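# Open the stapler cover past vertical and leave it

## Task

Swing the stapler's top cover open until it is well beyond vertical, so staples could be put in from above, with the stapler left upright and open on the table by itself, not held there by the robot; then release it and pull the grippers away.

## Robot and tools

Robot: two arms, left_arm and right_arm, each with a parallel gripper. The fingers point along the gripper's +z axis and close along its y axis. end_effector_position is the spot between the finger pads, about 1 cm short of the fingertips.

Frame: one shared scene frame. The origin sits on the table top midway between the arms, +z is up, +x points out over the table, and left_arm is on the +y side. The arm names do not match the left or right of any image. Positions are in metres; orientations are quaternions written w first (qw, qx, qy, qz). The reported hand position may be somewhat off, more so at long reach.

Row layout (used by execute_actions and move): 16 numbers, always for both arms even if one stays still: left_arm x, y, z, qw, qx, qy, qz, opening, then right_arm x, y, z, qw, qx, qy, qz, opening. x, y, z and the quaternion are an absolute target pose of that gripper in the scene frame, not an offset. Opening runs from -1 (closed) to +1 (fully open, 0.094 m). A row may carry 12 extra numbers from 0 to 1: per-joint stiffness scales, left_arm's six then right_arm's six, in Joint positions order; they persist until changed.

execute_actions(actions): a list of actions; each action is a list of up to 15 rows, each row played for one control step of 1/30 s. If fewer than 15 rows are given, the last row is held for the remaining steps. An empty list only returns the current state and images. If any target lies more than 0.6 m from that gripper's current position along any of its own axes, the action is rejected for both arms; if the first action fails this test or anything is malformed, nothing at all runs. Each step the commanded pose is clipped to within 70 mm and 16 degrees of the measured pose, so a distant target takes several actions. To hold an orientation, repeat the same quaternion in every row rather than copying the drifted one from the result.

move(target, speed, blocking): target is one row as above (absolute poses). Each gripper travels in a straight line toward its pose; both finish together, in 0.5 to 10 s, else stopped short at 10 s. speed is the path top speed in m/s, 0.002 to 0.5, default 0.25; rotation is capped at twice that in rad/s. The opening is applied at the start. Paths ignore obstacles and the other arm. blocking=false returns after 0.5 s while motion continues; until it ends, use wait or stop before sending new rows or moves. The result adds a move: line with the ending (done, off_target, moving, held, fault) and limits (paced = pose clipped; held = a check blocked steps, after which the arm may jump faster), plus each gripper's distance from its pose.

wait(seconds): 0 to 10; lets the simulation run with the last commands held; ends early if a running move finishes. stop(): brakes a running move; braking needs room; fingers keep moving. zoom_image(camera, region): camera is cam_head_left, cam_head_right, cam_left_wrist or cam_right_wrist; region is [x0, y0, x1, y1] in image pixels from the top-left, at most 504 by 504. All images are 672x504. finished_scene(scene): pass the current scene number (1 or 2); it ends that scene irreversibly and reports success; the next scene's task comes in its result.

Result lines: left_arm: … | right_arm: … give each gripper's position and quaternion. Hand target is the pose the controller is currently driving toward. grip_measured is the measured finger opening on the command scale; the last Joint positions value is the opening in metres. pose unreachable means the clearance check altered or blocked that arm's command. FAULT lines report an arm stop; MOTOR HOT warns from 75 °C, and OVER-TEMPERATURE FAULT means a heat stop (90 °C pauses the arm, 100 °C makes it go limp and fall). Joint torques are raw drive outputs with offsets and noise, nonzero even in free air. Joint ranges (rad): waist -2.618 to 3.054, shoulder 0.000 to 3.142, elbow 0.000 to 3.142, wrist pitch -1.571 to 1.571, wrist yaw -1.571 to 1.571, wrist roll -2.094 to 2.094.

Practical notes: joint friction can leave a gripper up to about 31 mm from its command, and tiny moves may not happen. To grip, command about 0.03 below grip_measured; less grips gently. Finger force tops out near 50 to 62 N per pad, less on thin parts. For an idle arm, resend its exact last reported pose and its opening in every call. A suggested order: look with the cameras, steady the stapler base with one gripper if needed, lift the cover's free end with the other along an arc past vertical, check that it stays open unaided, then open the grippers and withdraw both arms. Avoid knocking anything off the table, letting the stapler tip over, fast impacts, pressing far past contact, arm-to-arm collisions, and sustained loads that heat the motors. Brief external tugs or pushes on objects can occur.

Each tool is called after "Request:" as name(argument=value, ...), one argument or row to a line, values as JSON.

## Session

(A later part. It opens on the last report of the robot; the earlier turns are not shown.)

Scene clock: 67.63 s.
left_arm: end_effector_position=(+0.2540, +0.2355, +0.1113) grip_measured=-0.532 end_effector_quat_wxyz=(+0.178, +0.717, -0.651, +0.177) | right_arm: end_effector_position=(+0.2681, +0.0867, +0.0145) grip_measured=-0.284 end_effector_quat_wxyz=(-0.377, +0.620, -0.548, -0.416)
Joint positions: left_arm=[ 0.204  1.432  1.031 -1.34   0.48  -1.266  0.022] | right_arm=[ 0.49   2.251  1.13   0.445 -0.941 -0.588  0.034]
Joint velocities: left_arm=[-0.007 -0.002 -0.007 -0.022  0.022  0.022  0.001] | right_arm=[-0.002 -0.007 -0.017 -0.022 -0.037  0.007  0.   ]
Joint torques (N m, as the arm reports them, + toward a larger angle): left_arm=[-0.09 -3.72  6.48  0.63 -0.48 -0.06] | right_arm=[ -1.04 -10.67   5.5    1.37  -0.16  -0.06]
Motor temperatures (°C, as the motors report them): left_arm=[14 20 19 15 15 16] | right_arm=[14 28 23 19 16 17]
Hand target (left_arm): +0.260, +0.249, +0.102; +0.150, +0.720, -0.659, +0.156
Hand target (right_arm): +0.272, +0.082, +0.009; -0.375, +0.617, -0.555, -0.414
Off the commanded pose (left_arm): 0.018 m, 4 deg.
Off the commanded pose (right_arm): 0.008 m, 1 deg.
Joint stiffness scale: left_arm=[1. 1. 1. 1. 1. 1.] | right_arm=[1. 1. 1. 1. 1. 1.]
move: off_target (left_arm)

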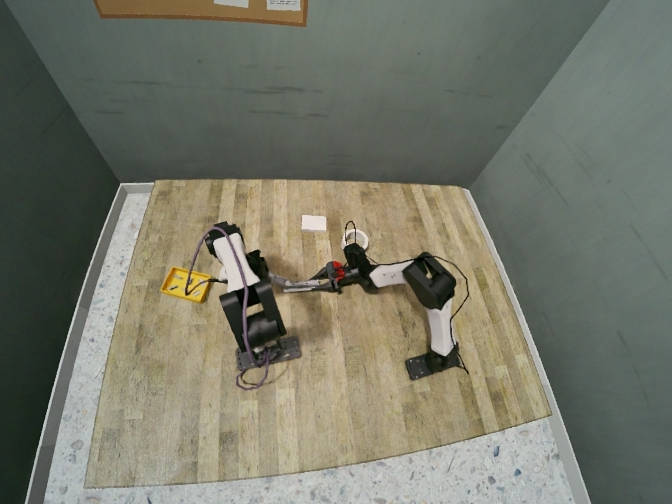

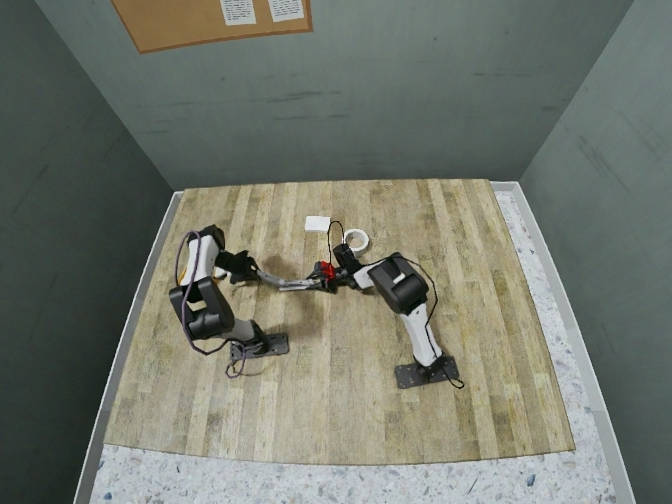

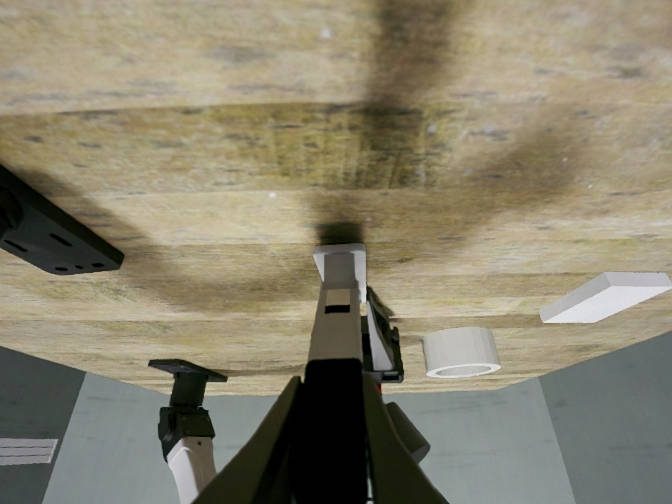

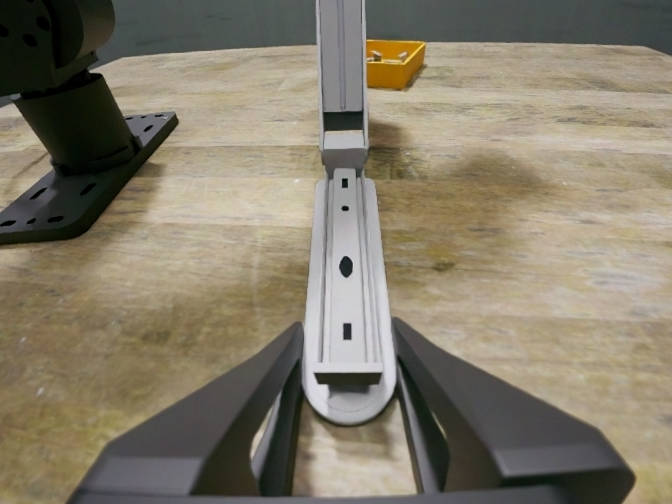

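Request:
move(
  target=[0.255,0.245,0.09,-0.17,-0.717,0.655,-0.17,-0.548,0.27,0.084,0.005,0.375,-0.617,0.555,0.414,-0.33],
  speed=0.02,
)

Request:
move(
  target=[0.255,0.243,0.098,-0.17,-0.717,0.655,-0.17,0,0.27,0.084,0.007,0.375,-0.617,0.555,0.414,-0.33],
  speed=0.02,
)

Request:
move(
  target=[0.25,0.29,0.18,-0.15,-0.72,0.66,-0.155,0,0.27,0.084,0.011,0.375,-0.617,0.555,0.414,0.2],
  speed=0.1,
)

Request:
move(
  target=[0.25,0.33,0.19,-0.15,-0.72,0.66,-0.155,0,0.28,-0.06,0.07,0.375,-0.617,0.555,0.414,0.2],
  speed=0.15,
)

Request:
zoom_image(
  camera="cam_head_right",
  region=[230,230,360,320],
)

Scene clock: 69.87 s.
left_arm: end_effector_position=(+0.2526, +0.2370, +0.1022) grip_measured=-0.532 end_effector_quat_wxyz=(+0.177, +0.716, -0.650, +0.181) | right_arm: end_effector_position=(+0.2683, +0.0863, +0.0124) grip_measured=-0.284 end_effector_quat_wxyz=(-0.376, +0.619, -0.550, -0.415)
Joint positions: left_arm=[ 0.218  1.432  0.993 -1.303  0.485 -1.252  0.022] | right_arm=[ 0.49   2.254  1.13   0.444 -0.937 -0.587  0.034]
Joint velocities: left_arm=[ 0.002 -0.007 -0.017 -0.066 -0.037 -0.037 -0.   ] | right_arm=[-0.022  0.002 -0.002  0.066  0.022 -0.007 -0.   ]
Joint torques (N m, as the arm reports them, + toward a larger angle): left_arm=[ 0.45 -2.86  5.2   0.49 -0.1   0.11] | right_arm=[ -0.43 -10.14   5.17   1.54  -0.16   0.01]
Motor temperatures (°C, as the motors report them): left_arm=[14 20 19 15 15 16] | right_arm=[14 28 23 20 16 17]
Hand target (left_arm): +0.254, +0.244, +0.091; +0.170, +0.717, -0.655, +0.170
Hand target (right_arm): +0.270, +0.084, +0.005; -0.375, +0.617, -0.555, -0.414
Off the commanded pose (left_arm): 0.015 m, 2 deg.
Off the commanded pose (right_arm): 0.008 m, 1 deg.
Joint stiffness scale: left_arm=[1. 1. 1. 1. 1. 1.] | right_arm=[1. 1. 1. 1. 1. 1.]
move: off_target (left_arm)

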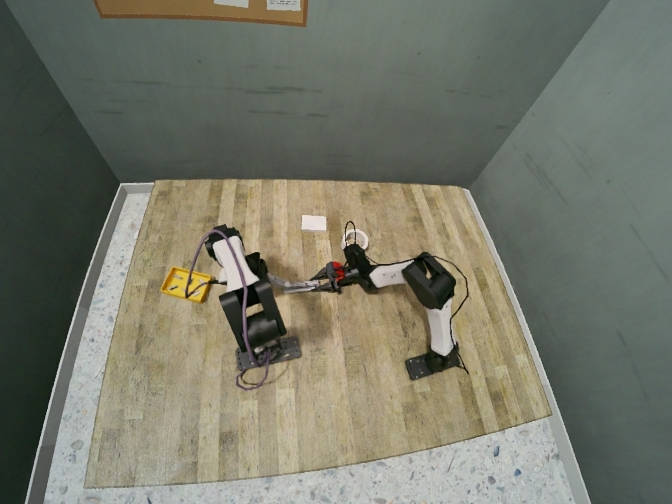

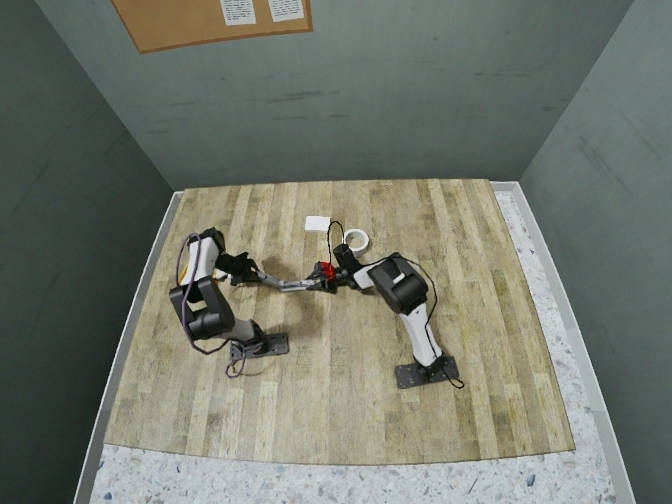

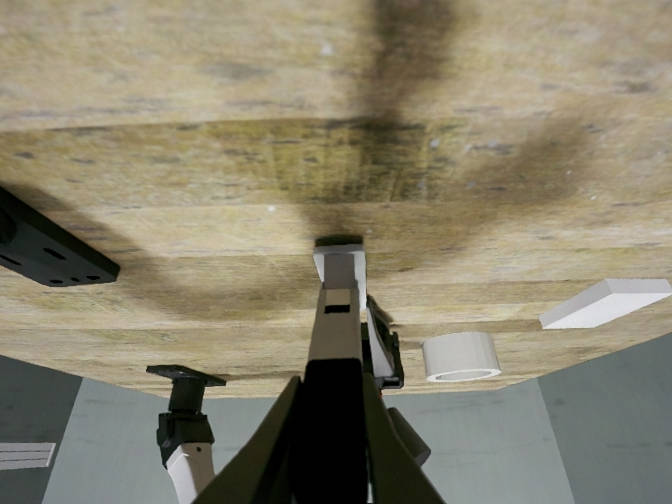

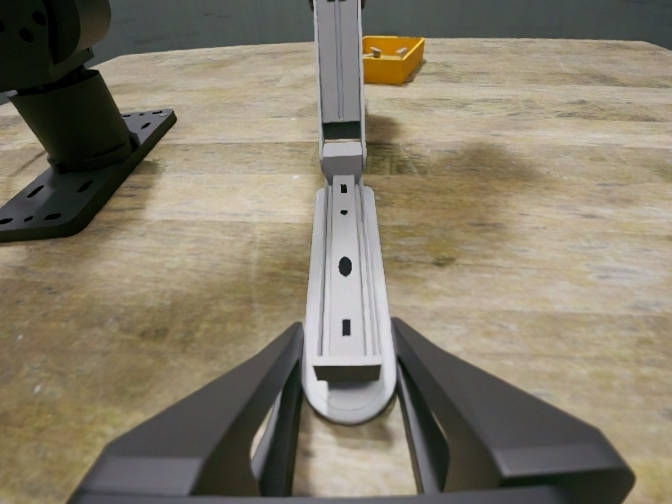

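Scene clock: 70.80 s.
left_arm: end_effector_position=(+0.2514, +0.2393, +0.1009) grip_measured=-0.002 end_effector_quat_wxyz=(+0.173, +0.717, -0.652, +0.174) | right_arm: end_effector_position=(+0.2681, +0.0863, +0.0124) grip_measured=-0.284 end_effector_quat_wxyz=(-0.375, +0.619, -0.550, -0.416)
Joint positions: left_arm=[ 0.218  1.432  0.993 -1.303  0.468 -1.252  0.047] | right_arm=[ 0.49   2.254  1.13   0.444 -0.938 -0.587  0.034]
Joint velocities: left_arm=[-0.032  0.007 -0.002 -0.081 -0.066 -0.022  0.   ] | right_arm=[ 0.012 -0.007  0.007 -0.051  0.007 -0.051 -0.   ]
Joint torques (N m, as the arm reports them, + toward a larger angle): left_arm=[-0.11 -3.41  7.31  0.16  0.14  0.02] | right_arm=[ -0.42 -10.52   5.2    1.49  -0.15   0.  ]
Motor temperatures (°C, as the motors report them): left_arm=[14 20 19 15 15 16] | right_arm=[14 28 23 20 16 17]
Hand target (left_arm): +0.255, +0.243, +0.098; +0.170, +0.717, -0.655, +0.170
Hand target (right_arm): +0.270, +0.084, +0.007; -0.375, +0.617, -0.555, -0.414
Off the commanded pose (left_arm): 0.006 m, 1 deg.
Off the commanded pose (right_arm): 0.006 m, 1 deg.
Joint stiffness scale: left_arm=[1. 1. 1. 1. 1. 1.] | right_arm=[1. 1. 1. 1. 1. 1.]
move: done

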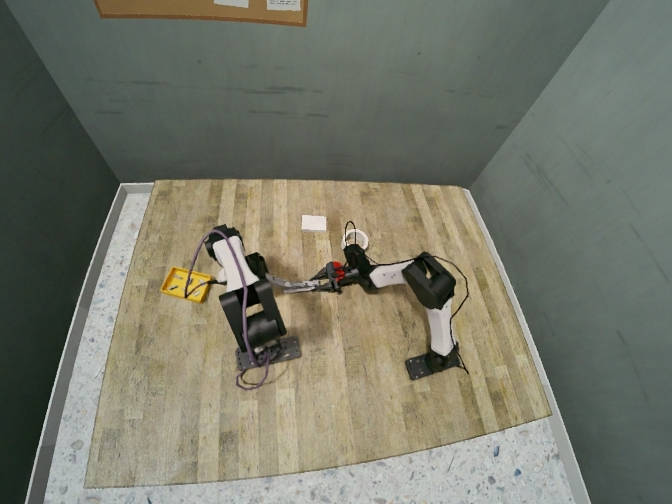

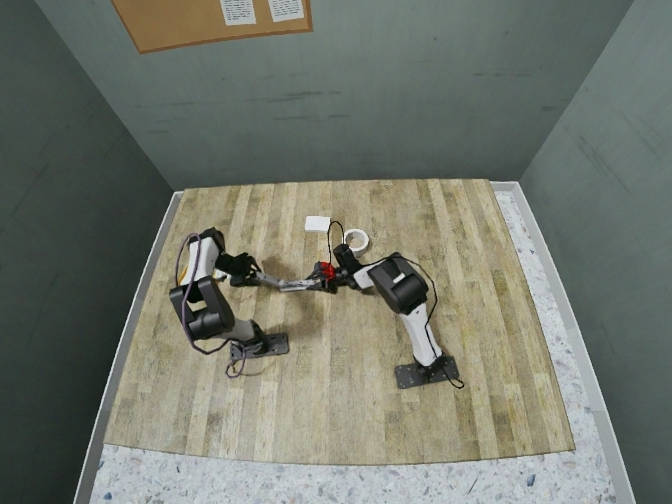

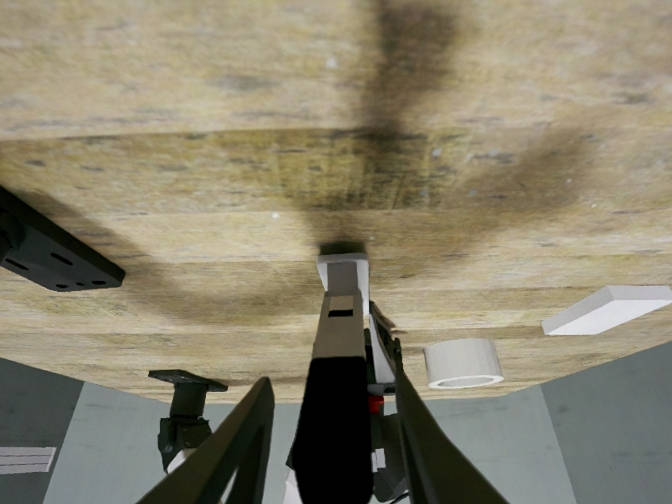

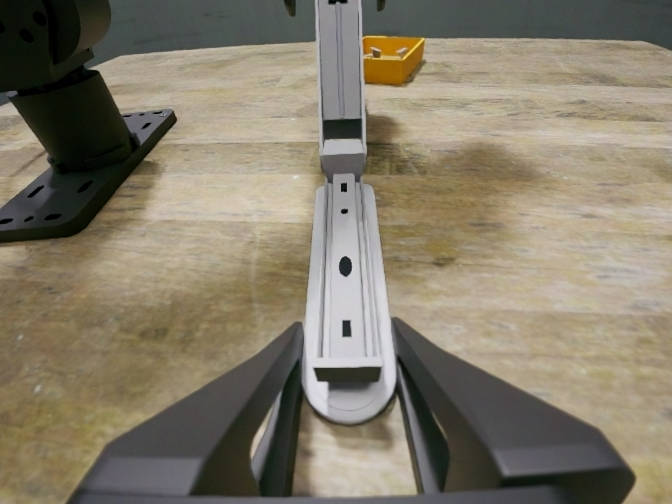

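Scene clock: 72.13 s.
left_arm: end_effector_position=(+0.2543, +0.2873, +0.1711) grip_measured=-0.002 end_effector_quat_wxyz=(+0.113, +0.731, -0.651, +0.171) | right_arm: end_effector_position=(+0.2682, +0.0863, +0.0125) grip_measured=+0.197 end_effector_quat_wxyz=(-0.376, +0.619, -0.550, -0.416)
Joint positions: left_arm=[ 0.375  1.422  1.291 -1.557  0.398 -1.132  0.047] | right_arm=[ 0.49   2.254  1.13   0.444 -0.938 -0.587  0.056]
Joint velocities: left_arm=[-0.007  0.007  0.007  0.022 -0.022 -0.022 -0.   ] | right_arm=[ 0.007  0.012 -0.007 -0.007 -0.022  0.007 -0.001]
Joint torques (N m, as the arm reports them, + toward a larger angle): left_arm=[ 0.26 -6.02  8.56 -0.01  0.08  0.05] | right_arm=[ -0.44 -11.39   5.22   1.39  -0.15   0.  ]
Motor temperatures (°C, as the motors report them): left_arm=[14 20 19 15 15 16] | right_arm=[14 28 23 20 16 17]
Hand target (left_arm): +0.252, +0.290, +0.179; +0.101, +0.730, -0.654, +0.170
Hand target (right_arm): +0.270, +0.084, +0.011; -0.375, +0.617, -0.555, -0.414
Off the commanded pose (left_arm): 0.010 m, 5 deg.
Off the commanded pose (right_arm): 0.003 m, 1 deg.
Joint stiffness scale: left_arm=[1. 1. 1. 1. 1. 1.] | right_arm=[1. 1. 1. 1. 1. 1.]
joint sent to its limit (left arm) — the command would take joint 4 (wrist pitch) past its lower limit, so that joint was sent only as far as its limit.
move: off_target (left_arm)

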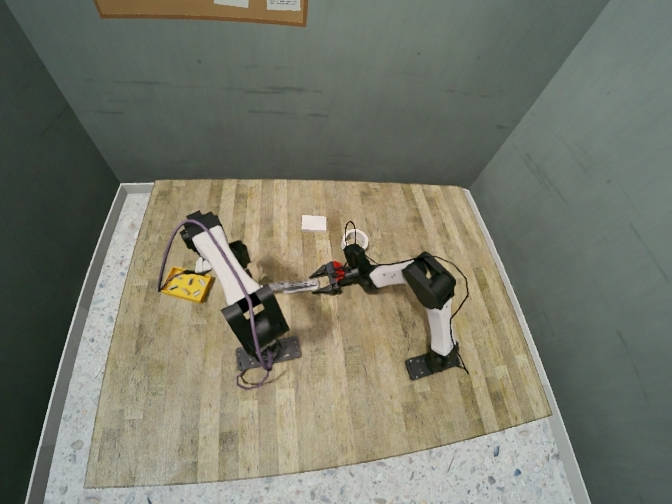

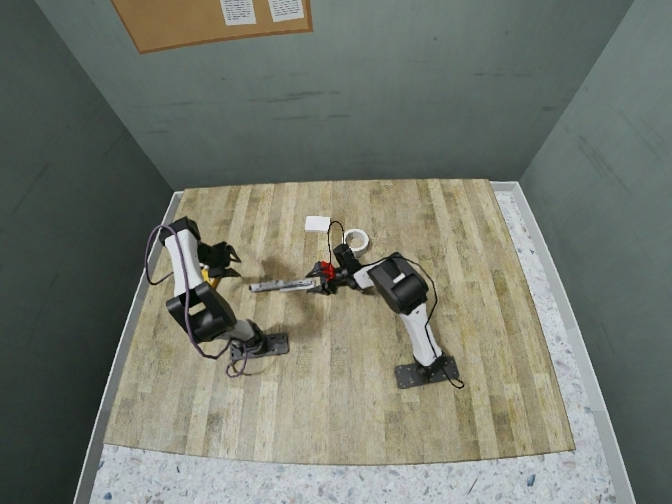

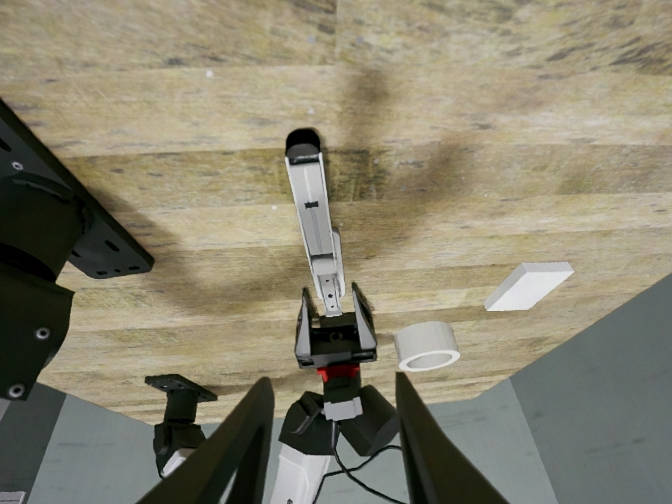

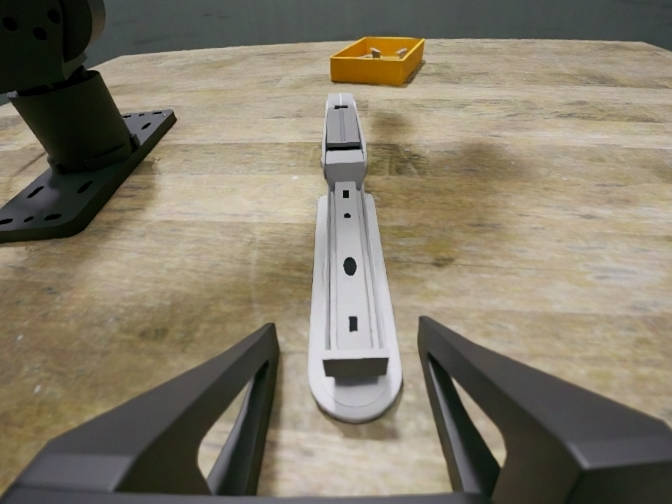

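Scene clock: 73.93 s.
left_arm: end_effector_position=(+0.2523, +0.3268, +0.1837) grip_measured=-0.002 end_effector_quat_wxyz=(+0.059, +0.738, -0.649, +0.175) | right_arm: end_effector_position=(+0.2689, -0.0619, +0.0562) grip_measured=+0.198 end_effector_quat_wxyz=(-0.354, +0.610, -0.570, -0.422)
Joint positions: left_arm=[ 0.513  1.422  1.354 -1.559  0.367 -1.022  0.047] | right_arm=[ 0.131  1.978  1.04  -0.304 -1.141 -1.158  0.056]
Joint velocities: left_arm=[ 0.007  0.002 -0.002 -0.11   0.007  0.007 -0.   ] | right_arm=[-0.007 -0.002  0.12  -0.022  0.007 -0.037 -0.   ]
Joint torques (N m, as the arm reports them, + toward a larger angle): left_arm=[ 0.21 -4.92  8.71  0.13  0.06  0.02] | right_arm=[-0.36 -9.89  8.09  0.69 -0.49 -0.14]
Motor temperatures (°C, as the motors report them): left_arm=[14 20 19 15 15 16] | right_arm=[14 29 23 20 16 17]
Hand target (left_arm): +0.251, +0.330, +0.189; +0.053, +0.738, -0.650, +0.171
Hand target (right_arm): +0.279, -0.060, +0.070; -0.372, +0.617, -0.554, -0.416
Off the commanded pose (left_arm): 0.007 m, 11 deg.
Off the commanded pose (right_arm): 0.018 m, 3 deg.
Joint stiffness scale: left_arm=[1. 1. 1. 1. 1. 1.] | right_arm=[1. 1. 1. 1. 1. 1.]
joint sent to its limit (left arm) — the command would take joint 4 (wrist pitch) past its lower limit, so that joint was sent only as far as its limit.
move: off_target (left_arm, right_arm)

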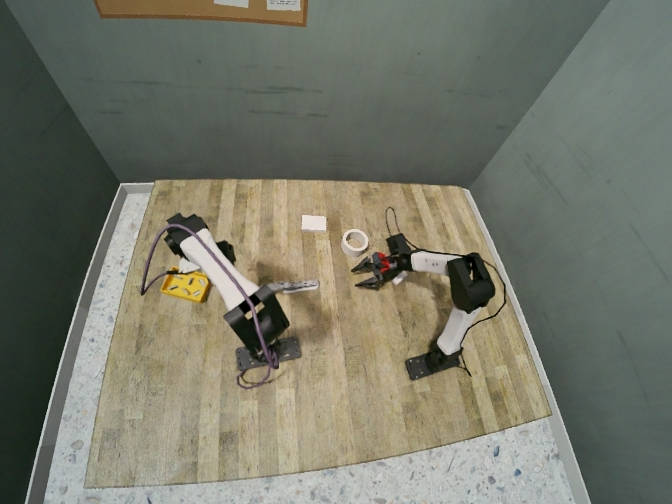

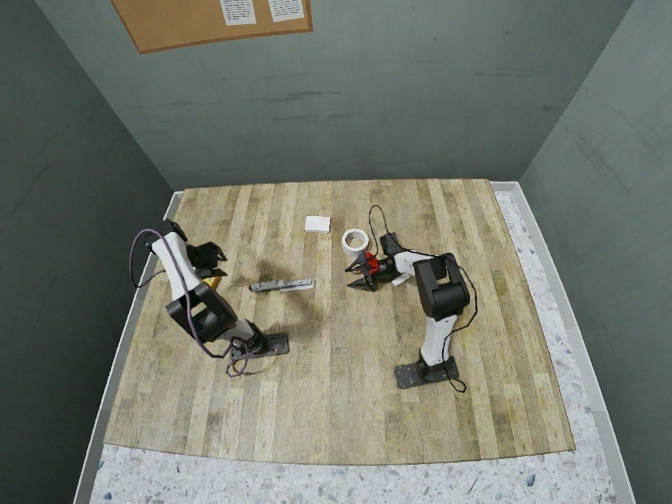

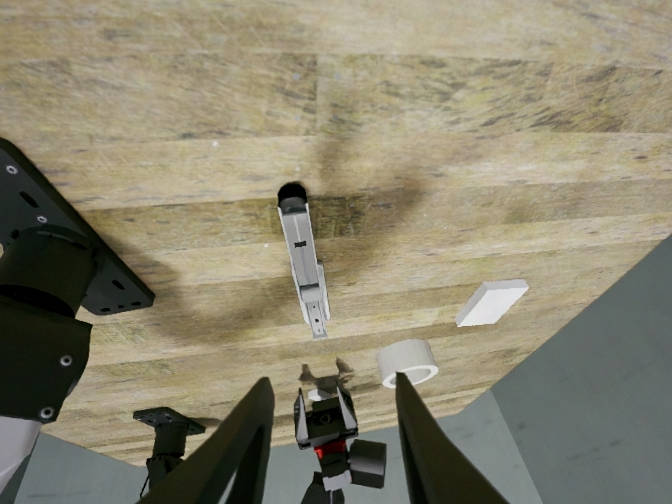

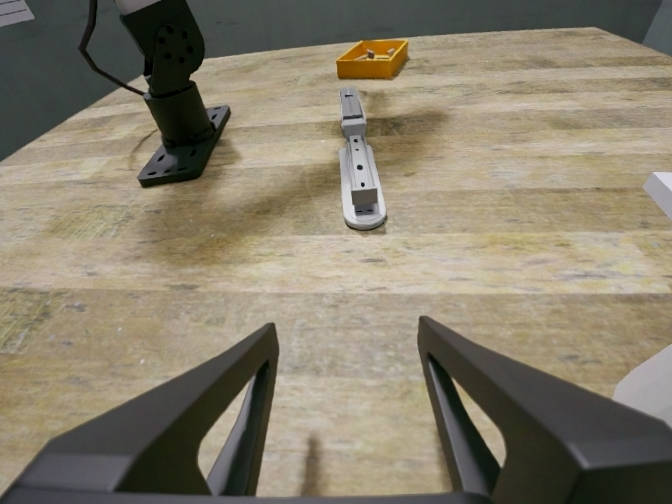

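Region (230, 230, 360, 320) of cam_head_right's 672x504 image, scaled by 3.877, with more detail than that image has; it fills the top 349 rows of this view, and the rest is white.

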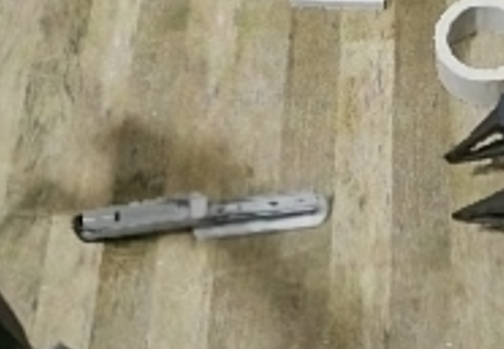

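Cover fell fully open; stapler is still standing.

Request:
finished_scene(
  scene=2,
)

The scene is finished: the task was done.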